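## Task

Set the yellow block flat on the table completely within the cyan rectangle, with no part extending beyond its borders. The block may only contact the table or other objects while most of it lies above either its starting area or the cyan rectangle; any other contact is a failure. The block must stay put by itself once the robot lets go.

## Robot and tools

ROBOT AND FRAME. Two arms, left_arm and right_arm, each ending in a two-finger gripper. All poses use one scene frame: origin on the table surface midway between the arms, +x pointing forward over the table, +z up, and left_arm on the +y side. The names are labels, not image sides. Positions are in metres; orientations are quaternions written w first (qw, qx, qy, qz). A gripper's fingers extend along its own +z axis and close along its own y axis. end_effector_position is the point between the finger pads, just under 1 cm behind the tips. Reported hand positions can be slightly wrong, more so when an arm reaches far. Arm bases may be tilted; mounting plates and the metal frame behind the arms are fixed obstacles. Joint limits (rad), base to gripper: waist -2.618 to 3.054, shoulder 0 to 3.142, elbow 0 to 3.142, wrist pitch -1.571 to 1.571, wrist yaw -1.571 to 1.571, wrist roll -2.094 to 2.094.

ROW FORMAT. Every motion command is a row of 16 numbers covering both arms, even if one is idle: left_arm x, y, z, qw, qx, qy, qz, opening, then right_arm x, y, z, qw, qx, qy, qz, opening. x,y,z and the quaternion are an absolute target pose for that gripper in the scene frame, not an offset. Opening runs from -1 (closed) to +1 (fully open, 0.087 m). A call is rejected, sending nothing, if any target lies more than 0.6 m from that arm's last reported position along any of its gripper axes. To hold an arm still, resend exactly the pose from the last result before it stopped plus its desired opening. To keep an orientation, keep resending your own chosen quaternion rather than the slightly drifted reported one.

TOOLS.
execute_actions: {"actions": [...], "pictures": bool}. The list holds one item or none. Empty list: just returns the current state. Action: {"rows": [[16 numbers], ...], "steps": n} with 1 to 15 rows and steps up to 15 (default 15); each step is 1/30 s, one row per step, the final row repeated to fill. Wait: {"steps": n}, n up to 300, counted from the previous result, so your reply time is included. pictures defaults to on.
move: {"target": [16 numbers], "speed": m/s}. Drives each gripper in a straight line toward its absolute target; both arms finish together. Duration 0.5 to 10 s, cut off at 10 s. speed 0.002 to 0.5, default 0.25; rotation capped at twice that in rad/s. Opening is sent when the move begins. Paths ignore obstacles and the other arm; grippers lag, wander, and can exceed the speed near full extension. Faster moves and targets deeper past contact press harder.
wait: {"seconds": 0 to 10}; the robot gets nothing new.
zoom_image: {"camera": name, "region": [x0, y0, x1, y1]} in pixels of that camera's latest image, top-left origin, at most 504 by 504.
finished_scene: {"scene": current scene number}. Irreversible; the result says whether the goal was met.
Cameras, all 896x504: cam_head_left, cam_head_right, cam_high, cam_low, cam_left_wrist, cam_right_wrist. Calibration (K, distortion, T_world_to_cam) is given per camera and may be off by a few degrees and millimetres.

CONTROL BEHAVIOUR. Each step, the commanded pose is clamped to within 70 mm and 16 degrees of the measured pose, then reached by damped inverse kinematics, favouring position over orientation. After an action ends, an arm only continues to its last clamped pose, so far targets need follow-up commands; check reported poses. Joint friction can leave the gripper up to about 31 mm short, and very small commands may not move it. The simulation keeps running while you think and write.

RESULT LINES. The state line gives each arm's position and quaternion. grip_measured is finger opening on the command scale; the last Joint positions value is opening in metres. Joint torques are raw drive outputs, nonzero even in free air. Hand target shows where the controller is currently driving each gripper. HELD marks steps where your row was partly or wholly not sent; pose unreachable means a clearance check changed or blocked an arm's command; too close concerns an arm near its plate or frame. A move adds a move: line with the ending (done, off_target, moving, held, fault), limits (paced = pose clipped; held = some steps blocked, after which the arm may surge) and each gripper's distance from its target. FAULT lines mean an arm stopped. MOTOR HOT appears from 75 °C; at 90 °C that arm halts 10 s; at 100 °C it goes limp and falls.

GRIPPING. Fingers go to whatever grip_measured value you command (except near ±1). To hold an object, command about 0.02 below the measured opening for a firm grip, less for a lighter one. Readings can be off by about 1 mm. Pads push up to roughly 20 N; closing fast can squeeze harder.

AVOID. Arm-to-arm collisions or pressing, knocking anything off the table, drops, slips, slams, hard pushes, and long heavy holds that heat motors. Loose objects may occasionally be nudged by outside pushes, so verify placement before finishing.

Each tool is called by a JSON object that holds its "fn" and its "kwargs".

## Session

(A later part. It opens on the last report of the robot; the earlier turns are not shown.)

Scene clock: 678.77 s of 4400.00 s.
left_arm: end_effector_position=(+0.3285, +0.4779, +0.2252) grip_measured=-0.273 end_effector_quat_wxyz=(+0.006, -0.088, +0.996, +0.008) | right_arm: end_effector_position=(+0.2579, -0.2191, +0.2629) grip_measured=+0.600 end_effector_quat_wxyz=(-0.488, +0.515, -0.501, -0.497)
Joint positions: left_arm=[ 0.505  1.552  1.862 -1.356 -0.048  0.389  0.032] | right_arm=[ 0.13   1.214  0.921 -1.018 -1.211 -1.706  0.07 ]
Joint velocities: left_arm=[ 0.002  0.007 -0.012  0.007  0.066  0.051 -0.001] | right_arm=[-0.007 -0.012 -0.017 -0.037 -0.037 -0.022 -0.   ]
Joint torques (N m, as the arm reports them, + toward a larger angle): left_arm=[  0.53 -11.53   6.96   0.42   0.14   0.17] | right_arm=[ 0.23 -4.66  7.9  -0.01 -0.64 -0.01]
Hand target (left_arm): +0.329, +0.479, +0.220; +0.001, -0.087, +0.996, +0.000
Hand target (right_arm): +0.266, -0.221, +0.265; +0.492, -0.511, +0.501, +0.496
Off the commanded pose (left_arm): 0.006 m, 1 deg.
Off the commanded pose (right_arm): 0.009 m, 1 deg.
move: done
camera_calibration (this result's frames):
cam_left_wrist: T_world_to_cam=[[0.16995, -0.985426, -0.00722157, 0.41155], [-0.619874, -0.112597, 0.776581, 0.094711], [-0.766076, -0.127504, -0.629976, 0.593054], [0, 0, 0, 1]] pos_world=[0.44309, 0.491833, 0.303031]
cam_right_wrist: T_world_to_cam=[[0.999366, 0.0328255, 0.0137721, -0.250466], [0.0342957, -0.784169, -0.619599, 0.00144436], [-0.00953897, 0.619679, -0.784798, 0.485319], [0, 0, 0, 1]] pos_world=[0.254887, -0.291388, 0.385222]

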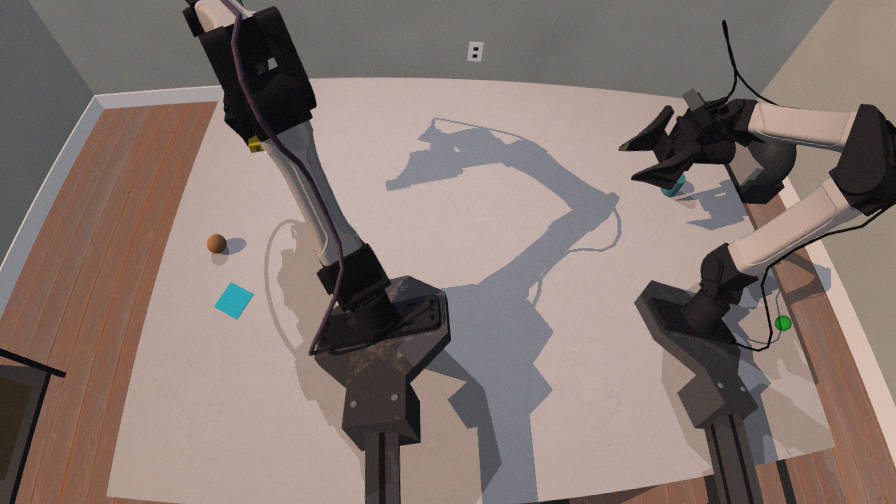

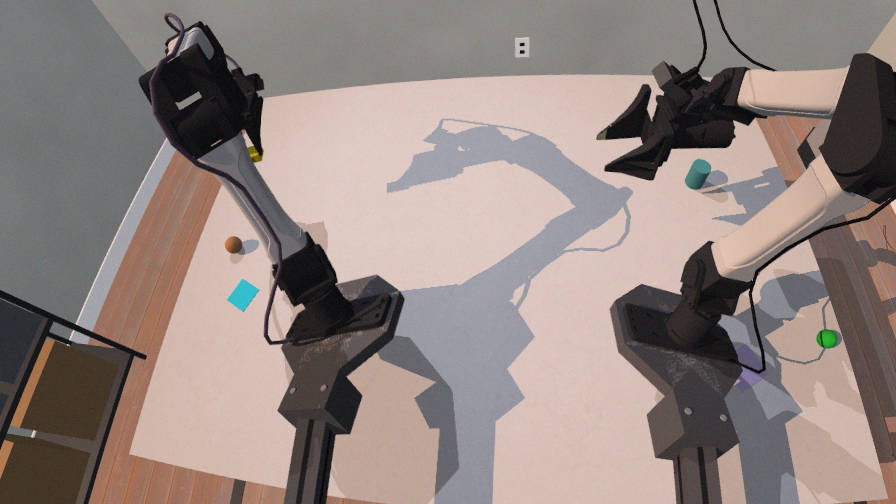

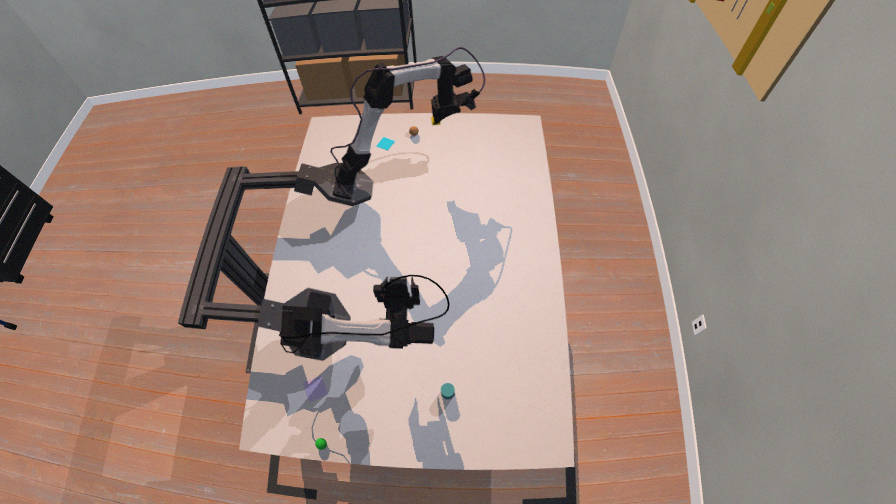

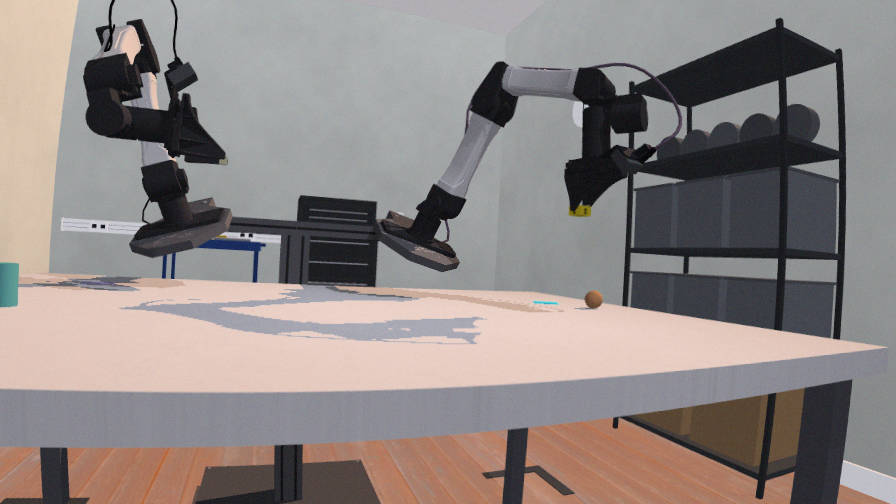

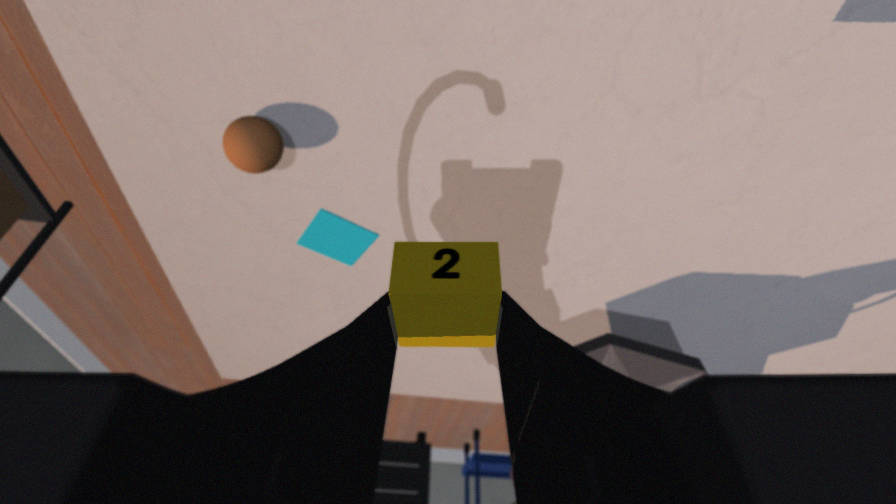

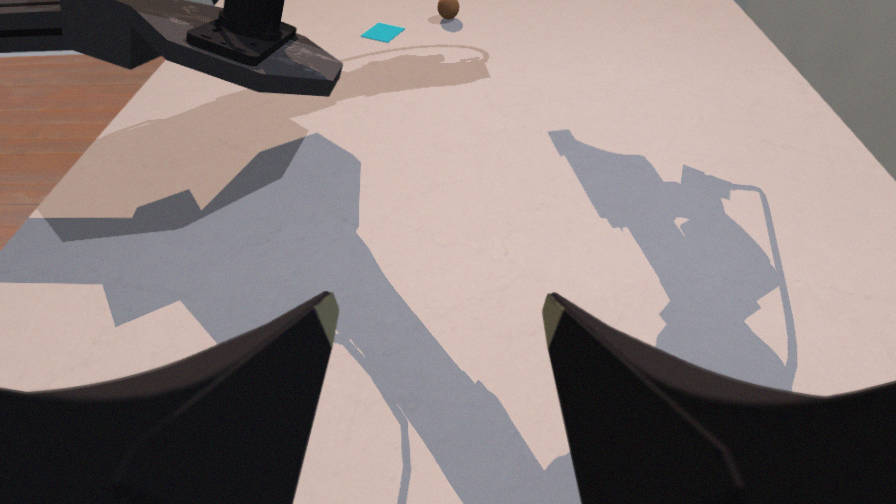

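{"fn": "move", "kwargs": {"target": [0.23,0.55,0.18,0,-0.3,0.954,0,-0.3,0.266,-0.221,0.265,0.492,-0.511,0.5,0.496,0.6], "speed": 0.15}}

{"fn": "move", "kwargs": {"target": [0.095,0.55,0.12,0,-0.522,0.853,0,-0.3,0.266,-0.221,0.265,0.492,-0.511,0.5,0.496,0.6], "speed": 0.1}}

Scene clock: 701.17 s of 4400.00 s.
left_arm: end_effector_position=(+0.2338, +0.5513, +0.1882) grip_measured=-0.273 end_effector_quat_wxyz=(+0.005, -0.292, +0.956, +0.009) | right_arm: end_effector_position=(+0.2579, -0.2191, +0.2629) grip_measured=+0.600 end_effector_quat_wxyz=(-0.488, +0.515, -0.501, -0.497)
Joint positions: left_arm=[ 0.984  1.532  1.645 -1.189  0.182  0.389  0.032] | right_arm=[ 0.13   1.214  0.921 -1.018 -1.211 -1.706  0.07 ]
Joint velocities: left_arm=[ 0.012 -0.012  0.022  0.022  0.022  0.066 -0.   ] | right_arm=[-0.007 -0.002 -0.022 -0.066 -0.066 -0.022 -0.   ]
Joint torques (N m, as the arm reports them, + toward a larger angle): left_arm=[  2.15 -11.59   4.49   0.6    0.14   0.08] | right_arm=[ 0.23 -4.66  7.9  -0.01 -0.64  0.  ]
Hand target (left_arm): +0.231, +0.550, +0.180; +0.001, -0.300, +0.954, +0.000
Hand target (right_arm): +0.266, -0.221, +0.265; +0.492, -0.511, +0.501, +0.496
Off the commanded pose (left_arm): 0.009 m, 2 deg.
Off the commanded pose (right_arm): 0.009 m, 1 deg.
After step 90, 17.50 s passed at rest.
move: done
camera_calibration (this result's frames):
cam_left_wrist: T_world_to_cam=[[0.555235, -0.83166, -0.00747652, 0.324886], [-0.52205, -0.355502, 0.775295, 0.184294], [-0.647439, -0.426568, -0.631556, 0.643904], [0, 0, 0, 1]] pos_world=[0.332711, 0.61038, 0.266208]
cam_right_wrist: T_world_to_cam=[[0.999366, 0.0328255, 0.0137721, -0.250466], [0.0342957, -0.784169, -0.619599, 0.00144436], [-0.00953897, 0.619679, -0.784798, 0.485319], [0, 0, 0, 1]] pos_world=[0.254887, -0.291388, 0.385222]

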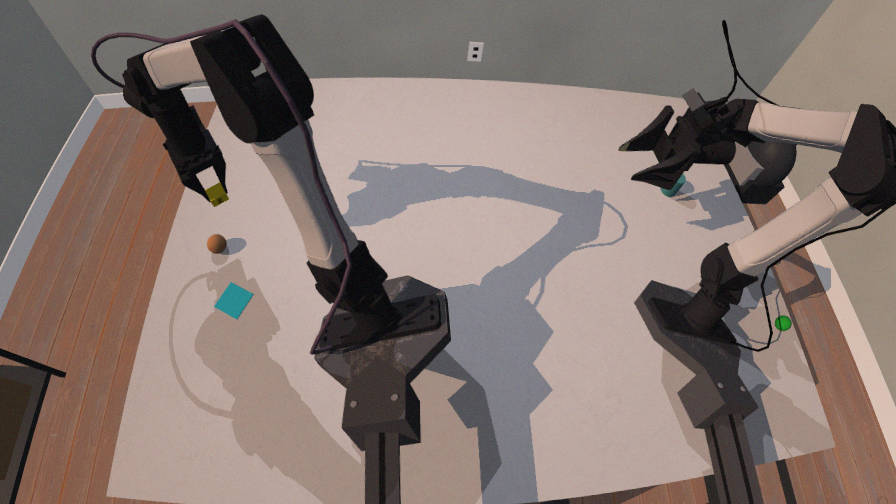

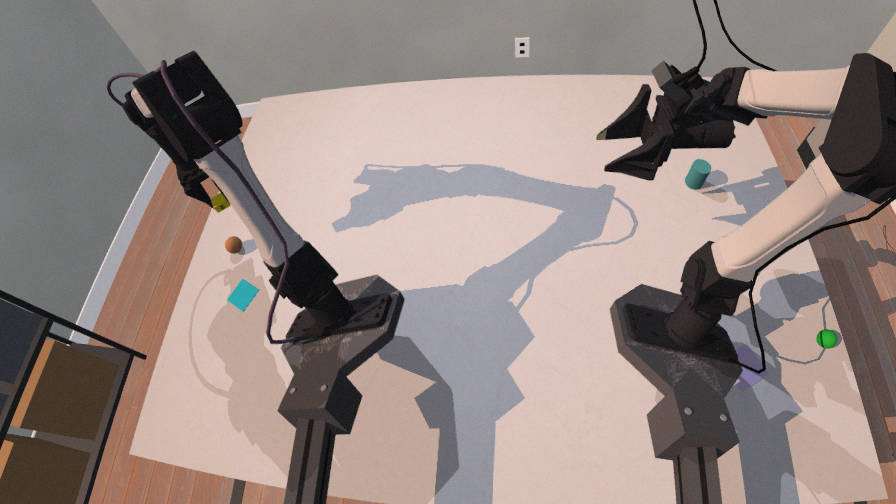

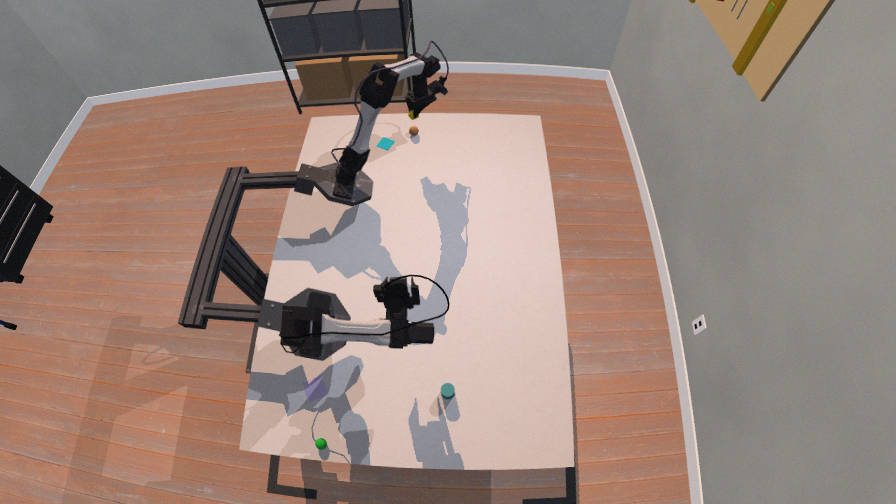

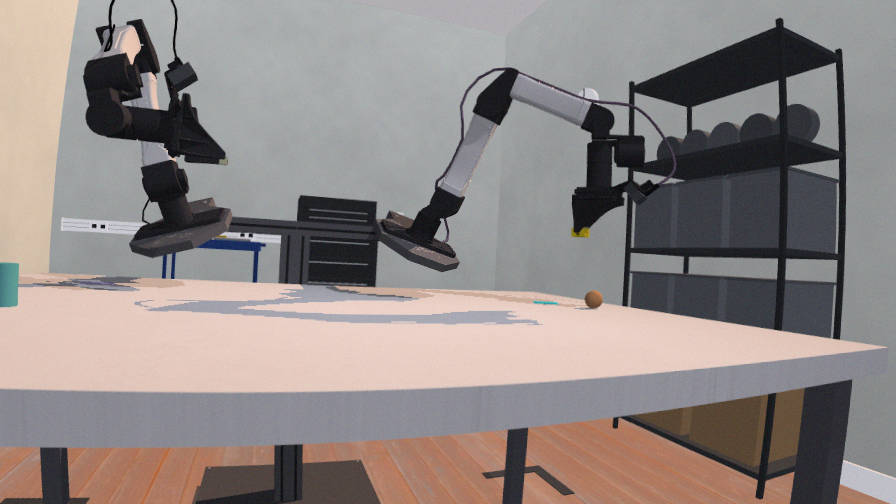

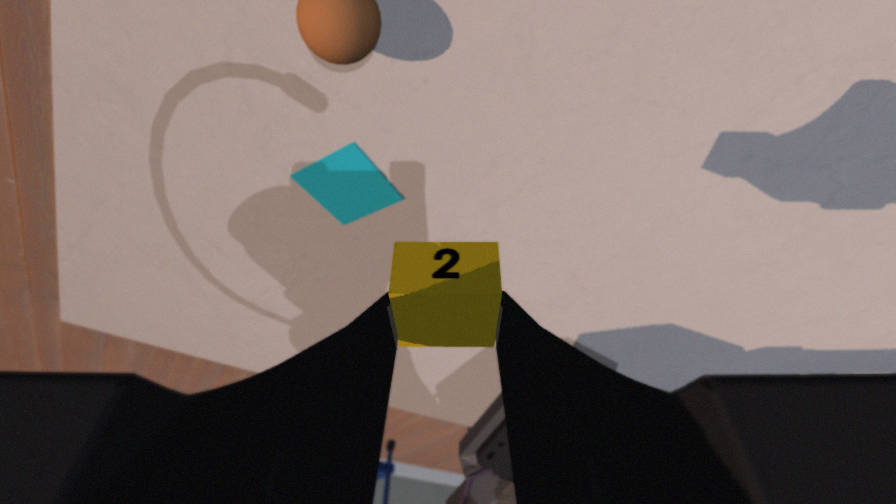

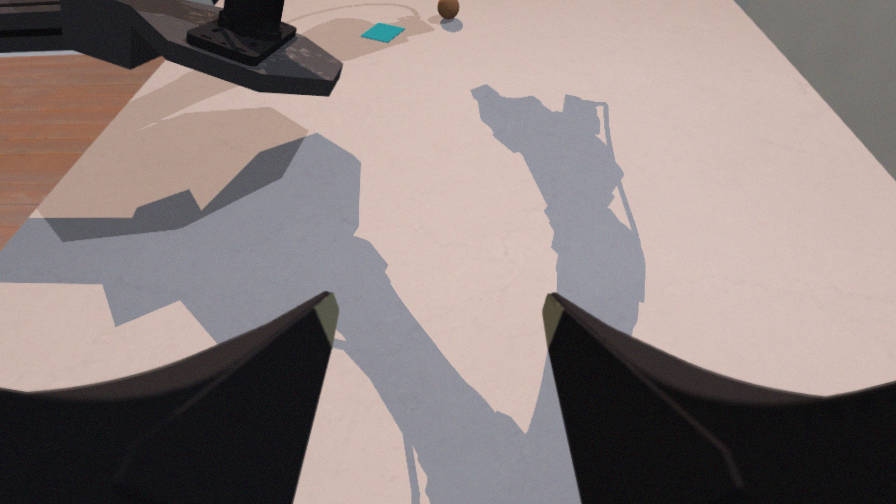

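Scene clock: 704.10 s of 4400.00 s.
left_arm: end_effector_position=(+0.1003, +0.5553, +0.1295) grip_measured=-0.273 end_effector_quat_wxyz=(+0.006, -0.510, +0.860, +0.013) | right_arm: end_effector_position=(+0.2579, -0.2191, +0.2629) grip_measured=+0.600 end_effector_quat_wxyz=(-0.488, +0.515, -0.501, -0.497)
Joint positions: left_arm=[ 1.411  1.51   1.218 -0.886  0.358  0.31   0.032] | right_arm=[ 0.13   1.214  0.921 -1.018 -1.211 -1.706  0.07 ]
Joint velocities: left_arm=[-0.002  0.007 -0.002 -0.095  0.022  0.066  0.   ] | right_arm=[-0.002  0.007 -0.002 -0.095  0.037  0.007 -0.001]
Joint torques (N m, as the arm reports them, + toward a larger angle): left_arm=[ 3.48 -7.94  3.94  0.58  0.16  0.05] | right_arm=[ 0.23 -4.66  7.9  -0.01 -0.64  0.  ]
Hand target (left_arm): +0.095, +0.551, +0.120; +0.000, -0.522, +0.853, +0.000
Hand target (right_arm): +0.266, -0.221, +0.265; +0.492, -0.511, +0.501, +0.496
Off the commanded pose (left_arm): 0.012 m, 2 deg.
Off the commanded pose (right_arm): 0.009 m, 1 deg.
move: off_target (left_arm)
camera_calibration (this result's frames):
cam_left_wrist: T_world_to_cam=[[0.875039, -0.483962, -0.00938582, 0.176997], [-0.302685, -0.562203, 0.769616, 0.255057], [-0.377742, -0.670603, -0.638438, 0.631473], [0, 0, 0, 1]] pos_world=[0.160856, 0.652521, 0.208522]
cam_right_wrist: T_world_to_cam=[[0.999366, 0.0328255, 0.0137721, -0.250466], [0.0342957, -0.784169, -0.619599, 0.00144436], [-0.00953897, 0.619679, -0.784798, 0.485319], [0, 0, 0, 1]] pos_world=[0.254887, -0.291388, 0.385222]

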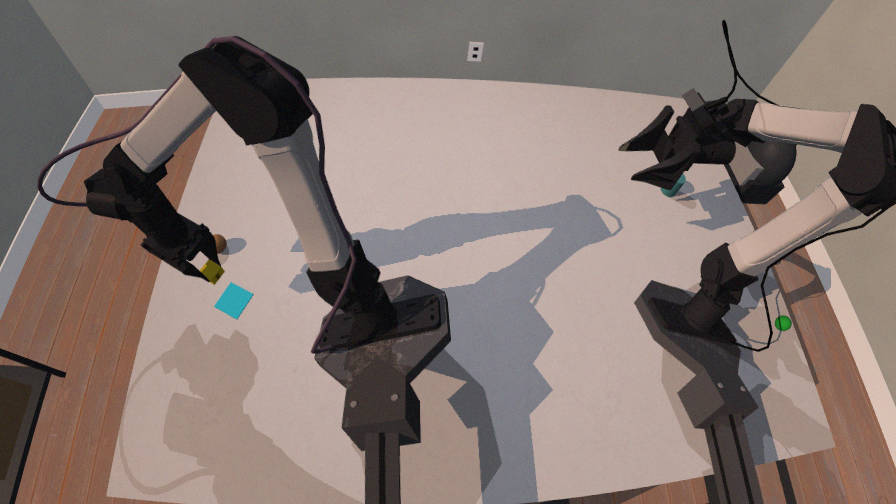

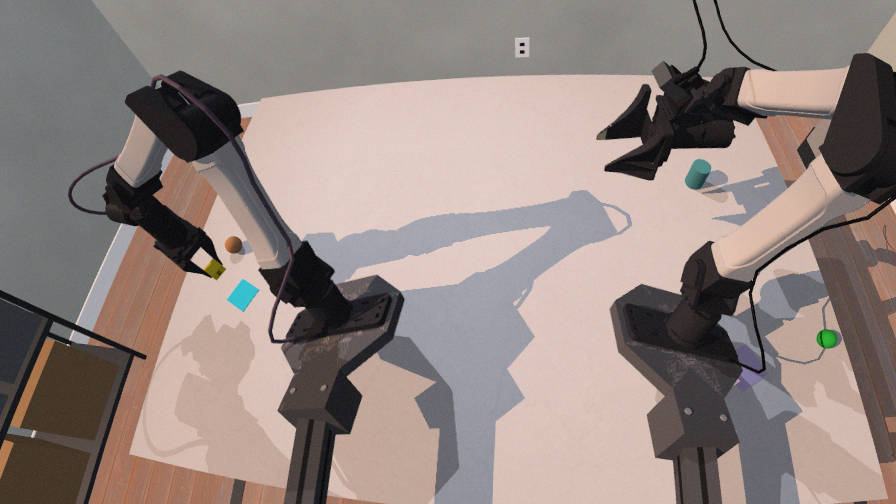

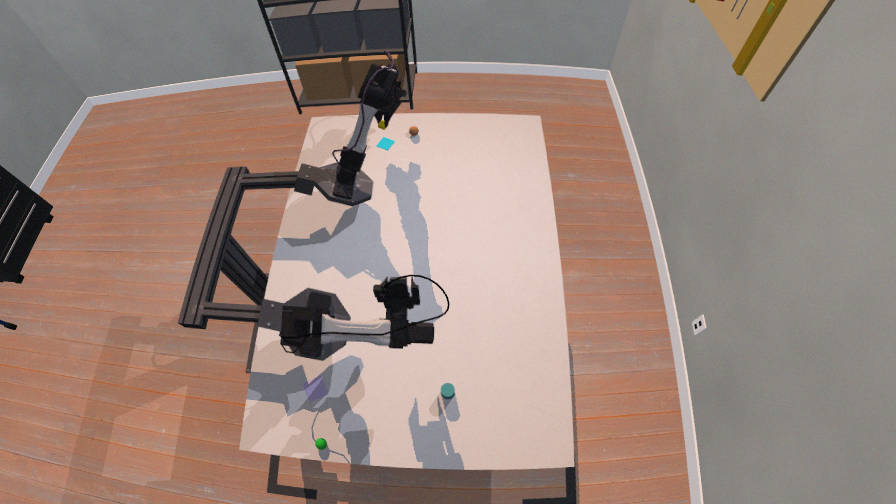

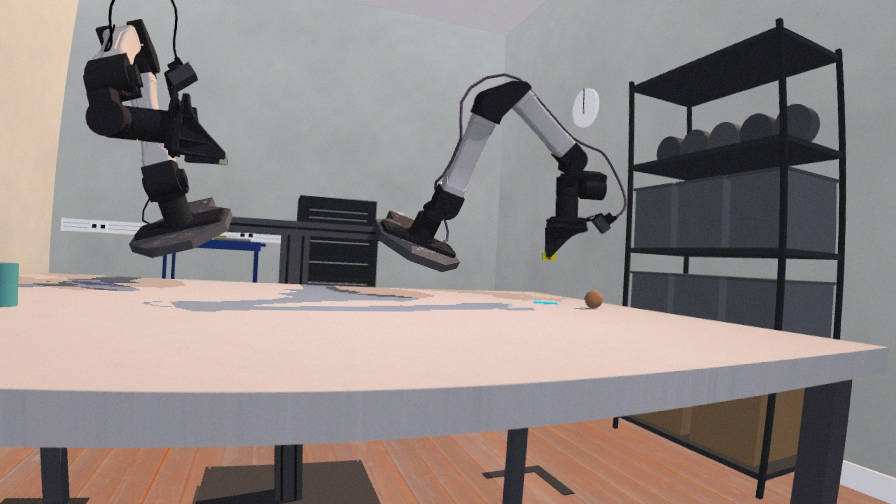

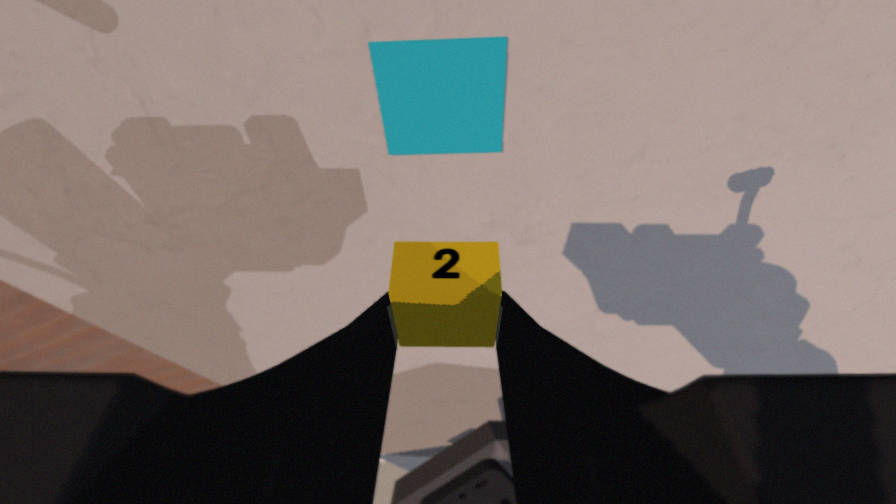

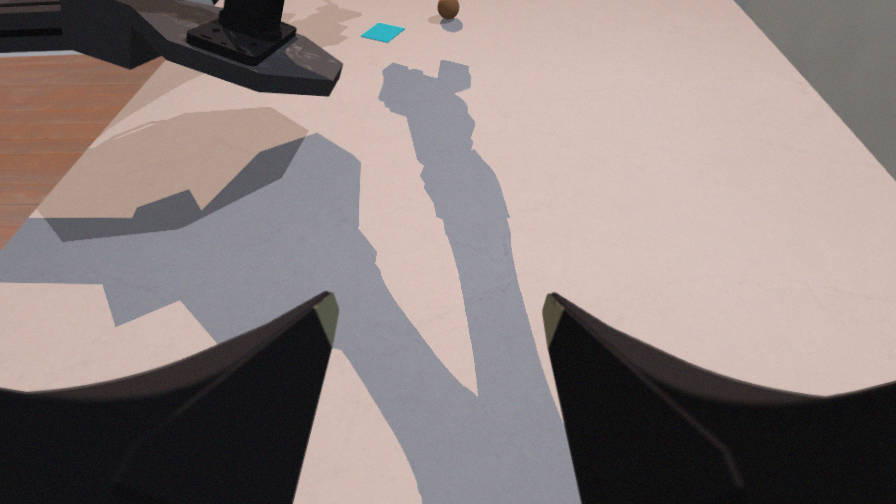

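{"fn": "execute_actions", "kwargs": {"actions": []}}

Scene clock: 735.57 s of 4400.00 s.
left_arm: end_effector_position=(+0.1005, +0.5555, +0.1294) grip_measured=-0.273 end_effector_quat_wxyz=(+0.007, -0.510, +0.860, +0.013) | right_arm: end_effector_position=(+0.2579, -0.2191, +0.2629) grip_measured=+0.600 end_effector_quat_wxyz=(-0.488, +0.515, -0.501, -0.497)
Joint positions: left_arm=[ 1.411  1.51   1.218 -0.885  0.359  0.31   0.032] | right_arm=[ 0.13   1.214  0.921 -1.018 -1.211 -1.706  0.07 ]
Joint velocities: left_arm=[ 0.002 -0.022 -0.017 -0.022 -0.007 -0.022 -0.   ] | right_arm=[-0.002  0.017  0.017  0.081  0.066  0.037 -0.001]
Joint torques (N m, as the arm reports them, + toward a larger angle): left_arm=[ 3.46 -7.94  3.87  0.59  0.14  0.05] | right_arm=[ 0.23 -4.66  7.89 -0.01 -0.64 -0.01]
Hand target (left_arm): +0.095, +0.551, +0.120; +0.000, -0.522, +0.853, +0.000
Hand target (right_arm): +0.266, -0.221, +0.265; +0.492, -0.511, +0.501, +0.496
Off the commanded pose (left_arm): 0.012 m, 2 deg.
Off the commanded pose (right_arm): 0.009 m, 1 deg.
Steps of this call (steps 1 to 90: nothing new was sent; then 28.47 s passed at rest). Readings (end_effector_position):
1: left_arm (+0.1004, +0.5554, +0.1295) | right_arm (+0.2579, -0.2191, +0.2629)
2: left_arm (+0.1004, +0.5553, +0.1295) | right_arm (+0.2579, -0.2191, +0.2629)
4: left_arm (+0.1004, +0.5554, +0.1295) | right_arm (+0.2579, -0.2191, +0.2629)
8: left_arm (+0.1005, +0.5555, +0.1294) | right_arm (+0.2579, -0.2191, +0.2629)
90: the state above
camera_calibration (this result's frames):
cam_left_wrist: T_world_to_cam=[[0.875021, -0.484008, -0.00863111, 0.176822], [-0.303739, -0.562828, 0.768744, 0.255867], [-0.376936, -0.670046, -0.639498, 0.631437], [0, 0, 0, 1]] pos_world=[0.161005, 0.652683, 0.208633]
cam_right_wrist: T_world_to_cam=[[0.999366, 0.0328255, 0.0137721, -0.250466], [0.0342957, -0.784169, -0.619599, 0.00144436], [-0.00953897, 0.619679, -0.784798, 0.485319], [0, 0, 0, 1]] pos_world=[0.254887, -0.291388, 0.385222]

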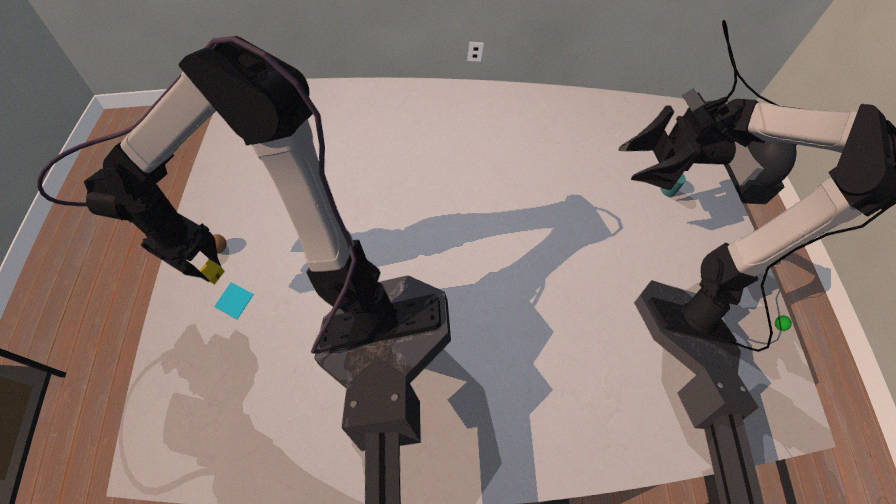

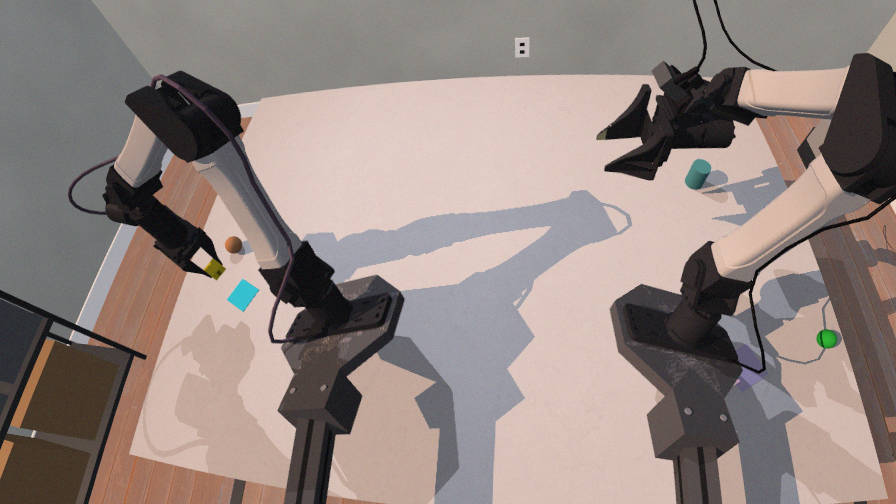

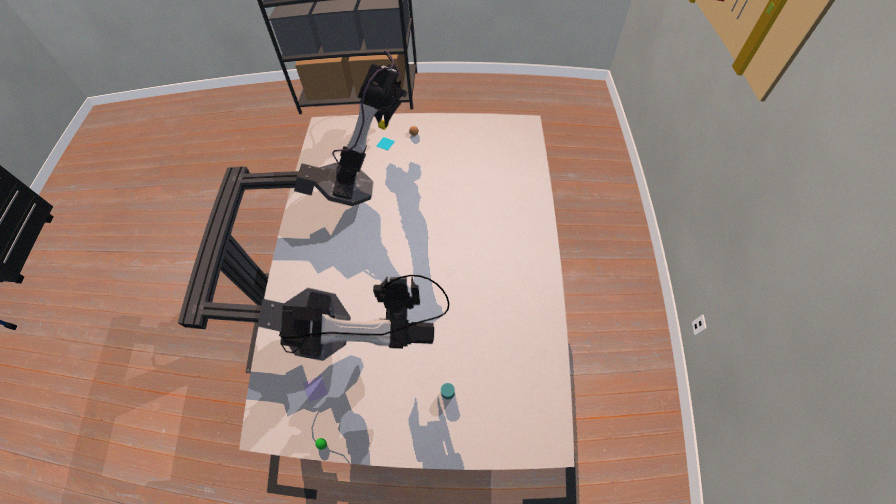

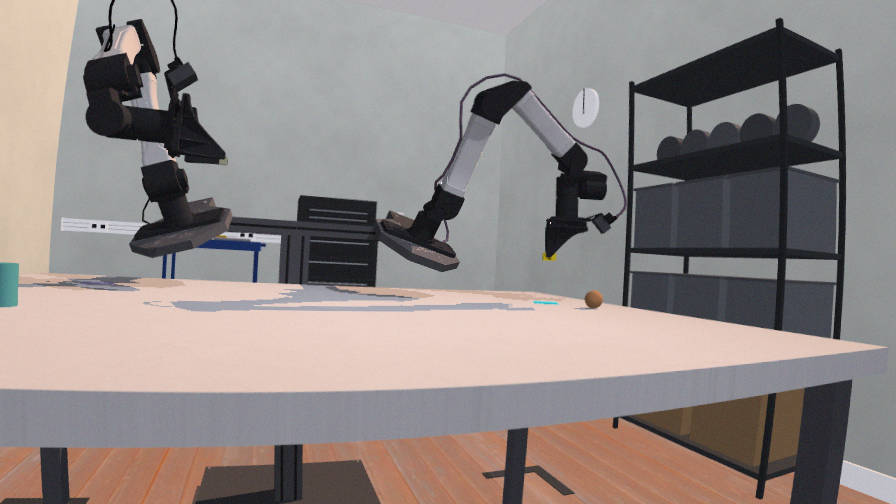

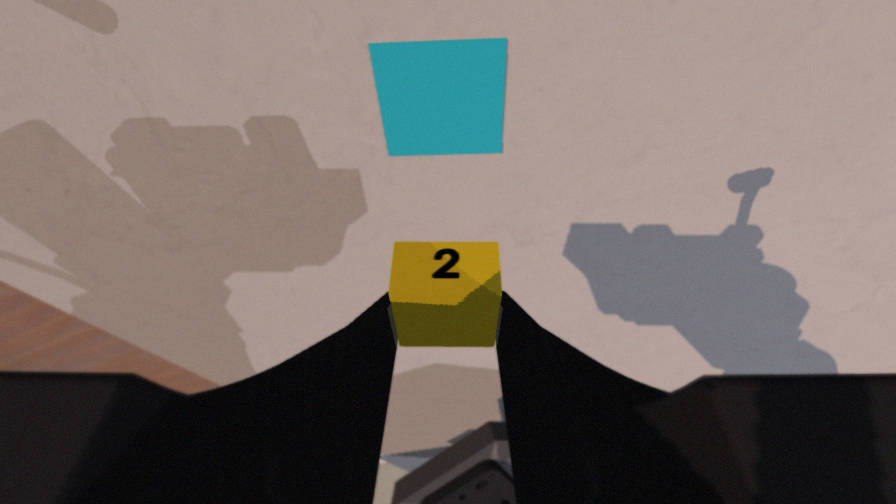

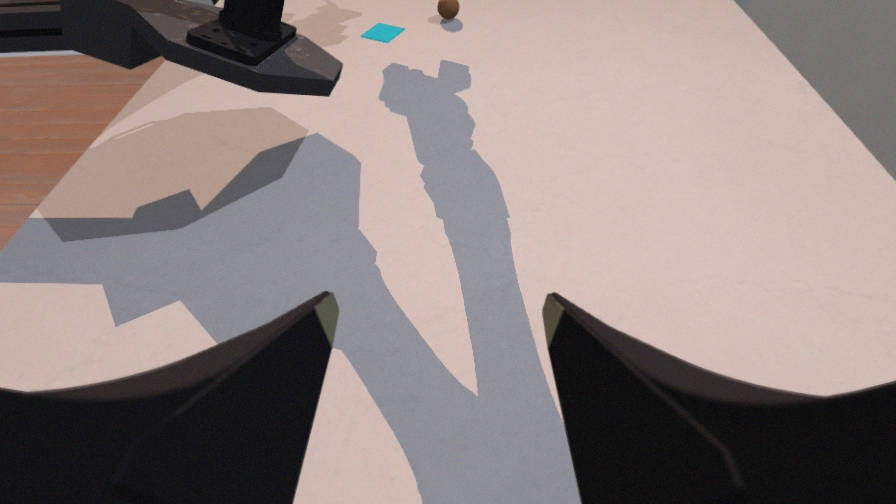

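{"fn": "move", "kwargs": {"target": [0.092,0.543,0.065,0,-0.522,0.853,0,-0.3,0.266,-0.221,0.265,0.492,-0.511,0.5,0.496,0.6], "speed": 0.08}}

Scene clock: 755.73 s of 4400.00 s.
left_arm: end_effector_position=(+0.0942, +0.5498, +0.0735) grip_measured=-0.273 end_effector_quat_wxyz=(+0.012, -0.519, +0.855, +0.007) | right_arm: end_effector_position=(+0.2579, -0.2191, +0.2629) grip_measured=+0.600 end_effector_quat_wxyz=(-0.488, +0.515, -0.501, -0.497)
Joint positions: left_arm=[ 1.371  1.596  1.084 -0.656  0.358  0.251  0.032] | right_arm=[ 0.13   1.214  0.921 -1.018 -1.211 -1.706  0.07 ]
Joint velocities: left_arm=[-0.002 -0.002  0.007 -0.022  0.007 -0.007  0.   ] | right_arm=[-0.012 -0.027 -0.007 -0.007 -0.022  0.022  0.001]
Joint torques (N m, as the arm reports them, + toward a larger angle): left_arm=[ 1.83 -8.84  3.44  0.6  -0.07  0.05] | right_arm=[ 0.23 -4.66  7.89 -0.01 -0.64  0.  ]
Hand target (left_arm): +0.092, +0.543, +0.065; +0.000, -0.522, +0.853, -0.000
Hand target (right_arm): +0.266, -0.221, +0.265; +0.492, -0.511, +0.501, +0.496
Off the commanded pose (left_arm): 0.011 m, 2 deg.
Off the commanded pose (right_arm): 0.009 m, 1 deg.
After step 90, 15.83 s passed at rest.
move: off_target (left_arm)
camera_calibration (this result's frames):
cam_left_wrist: T_world_to_cam=[[0.884785, -0.465947, 0.00703025, 0.167097], [-0.303178, -0.564116, 0.768021, 0.294444], [-0.353891, -0.681665, -0.640386, 0.593772], [0, 0, 0, 1]] pos_world=[0.151555, 0.648713, 0.152929]
cam_right_wrist: T_world_to_cam=[[0.999366, 0.0328255, 0.0137721, -0.250466], [0.0342957, -0.784169, -0.619599, 0.00144436], [-0.00953897, 0.619679, -0.784798, 0.485319], [0, 0, 0, 1]] pos_world=[0.254887, -0.291388, 0.385222]

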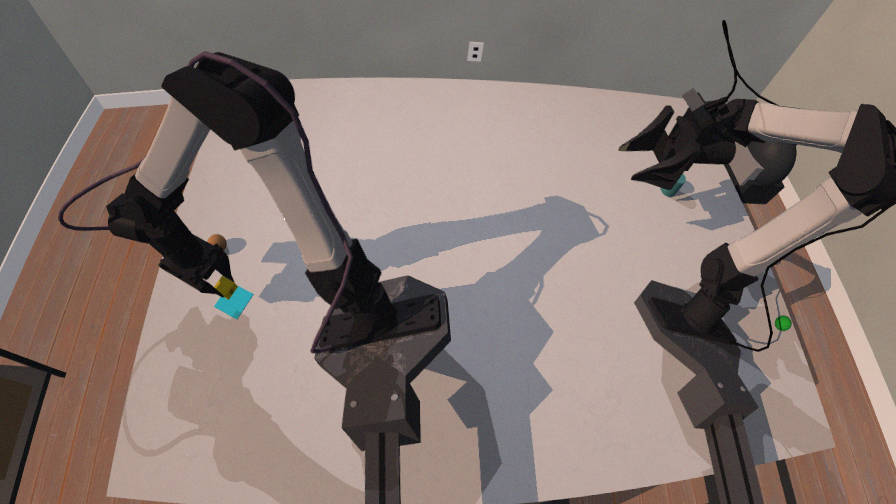

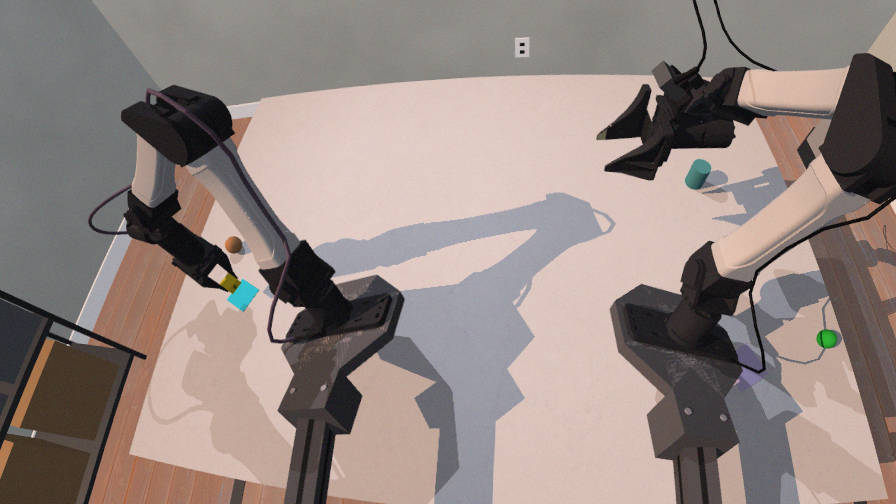

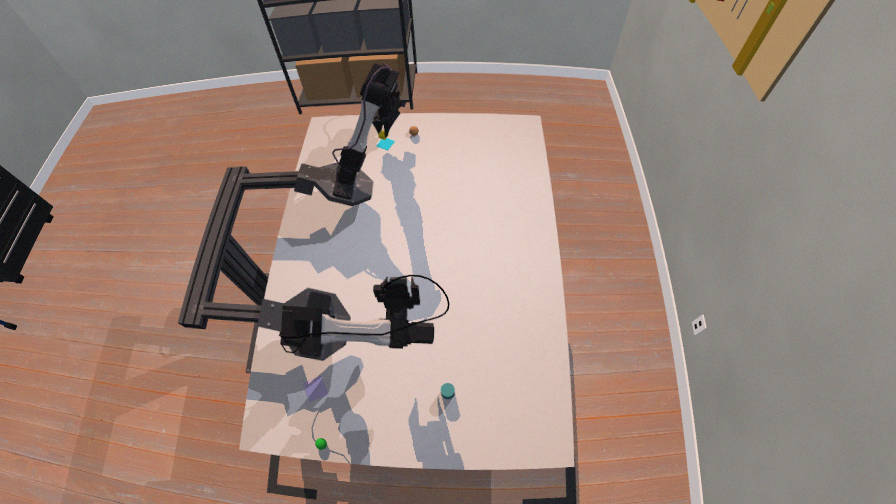

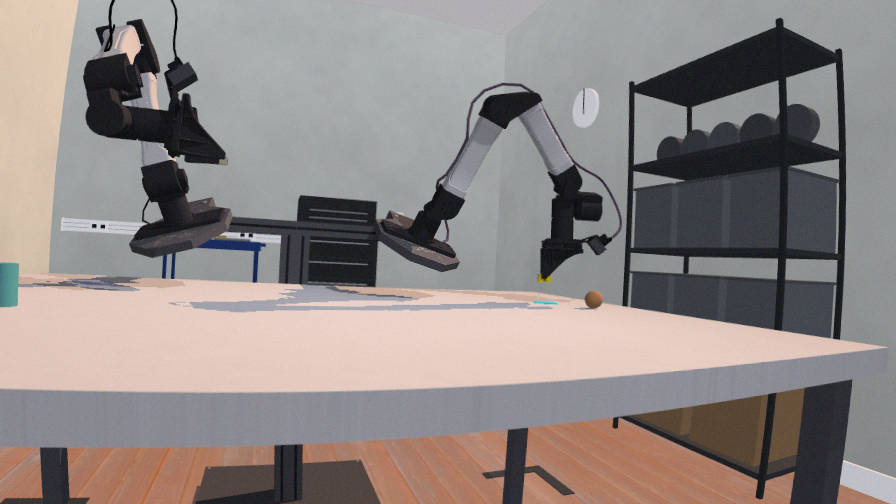

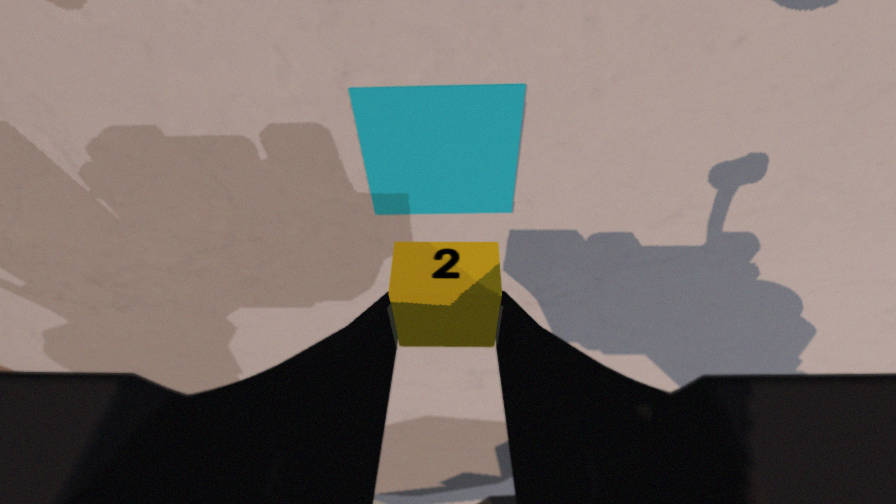

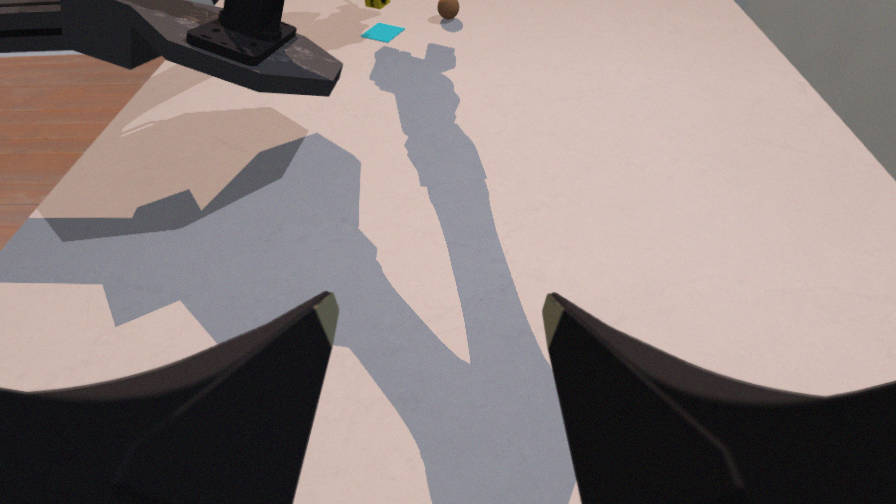

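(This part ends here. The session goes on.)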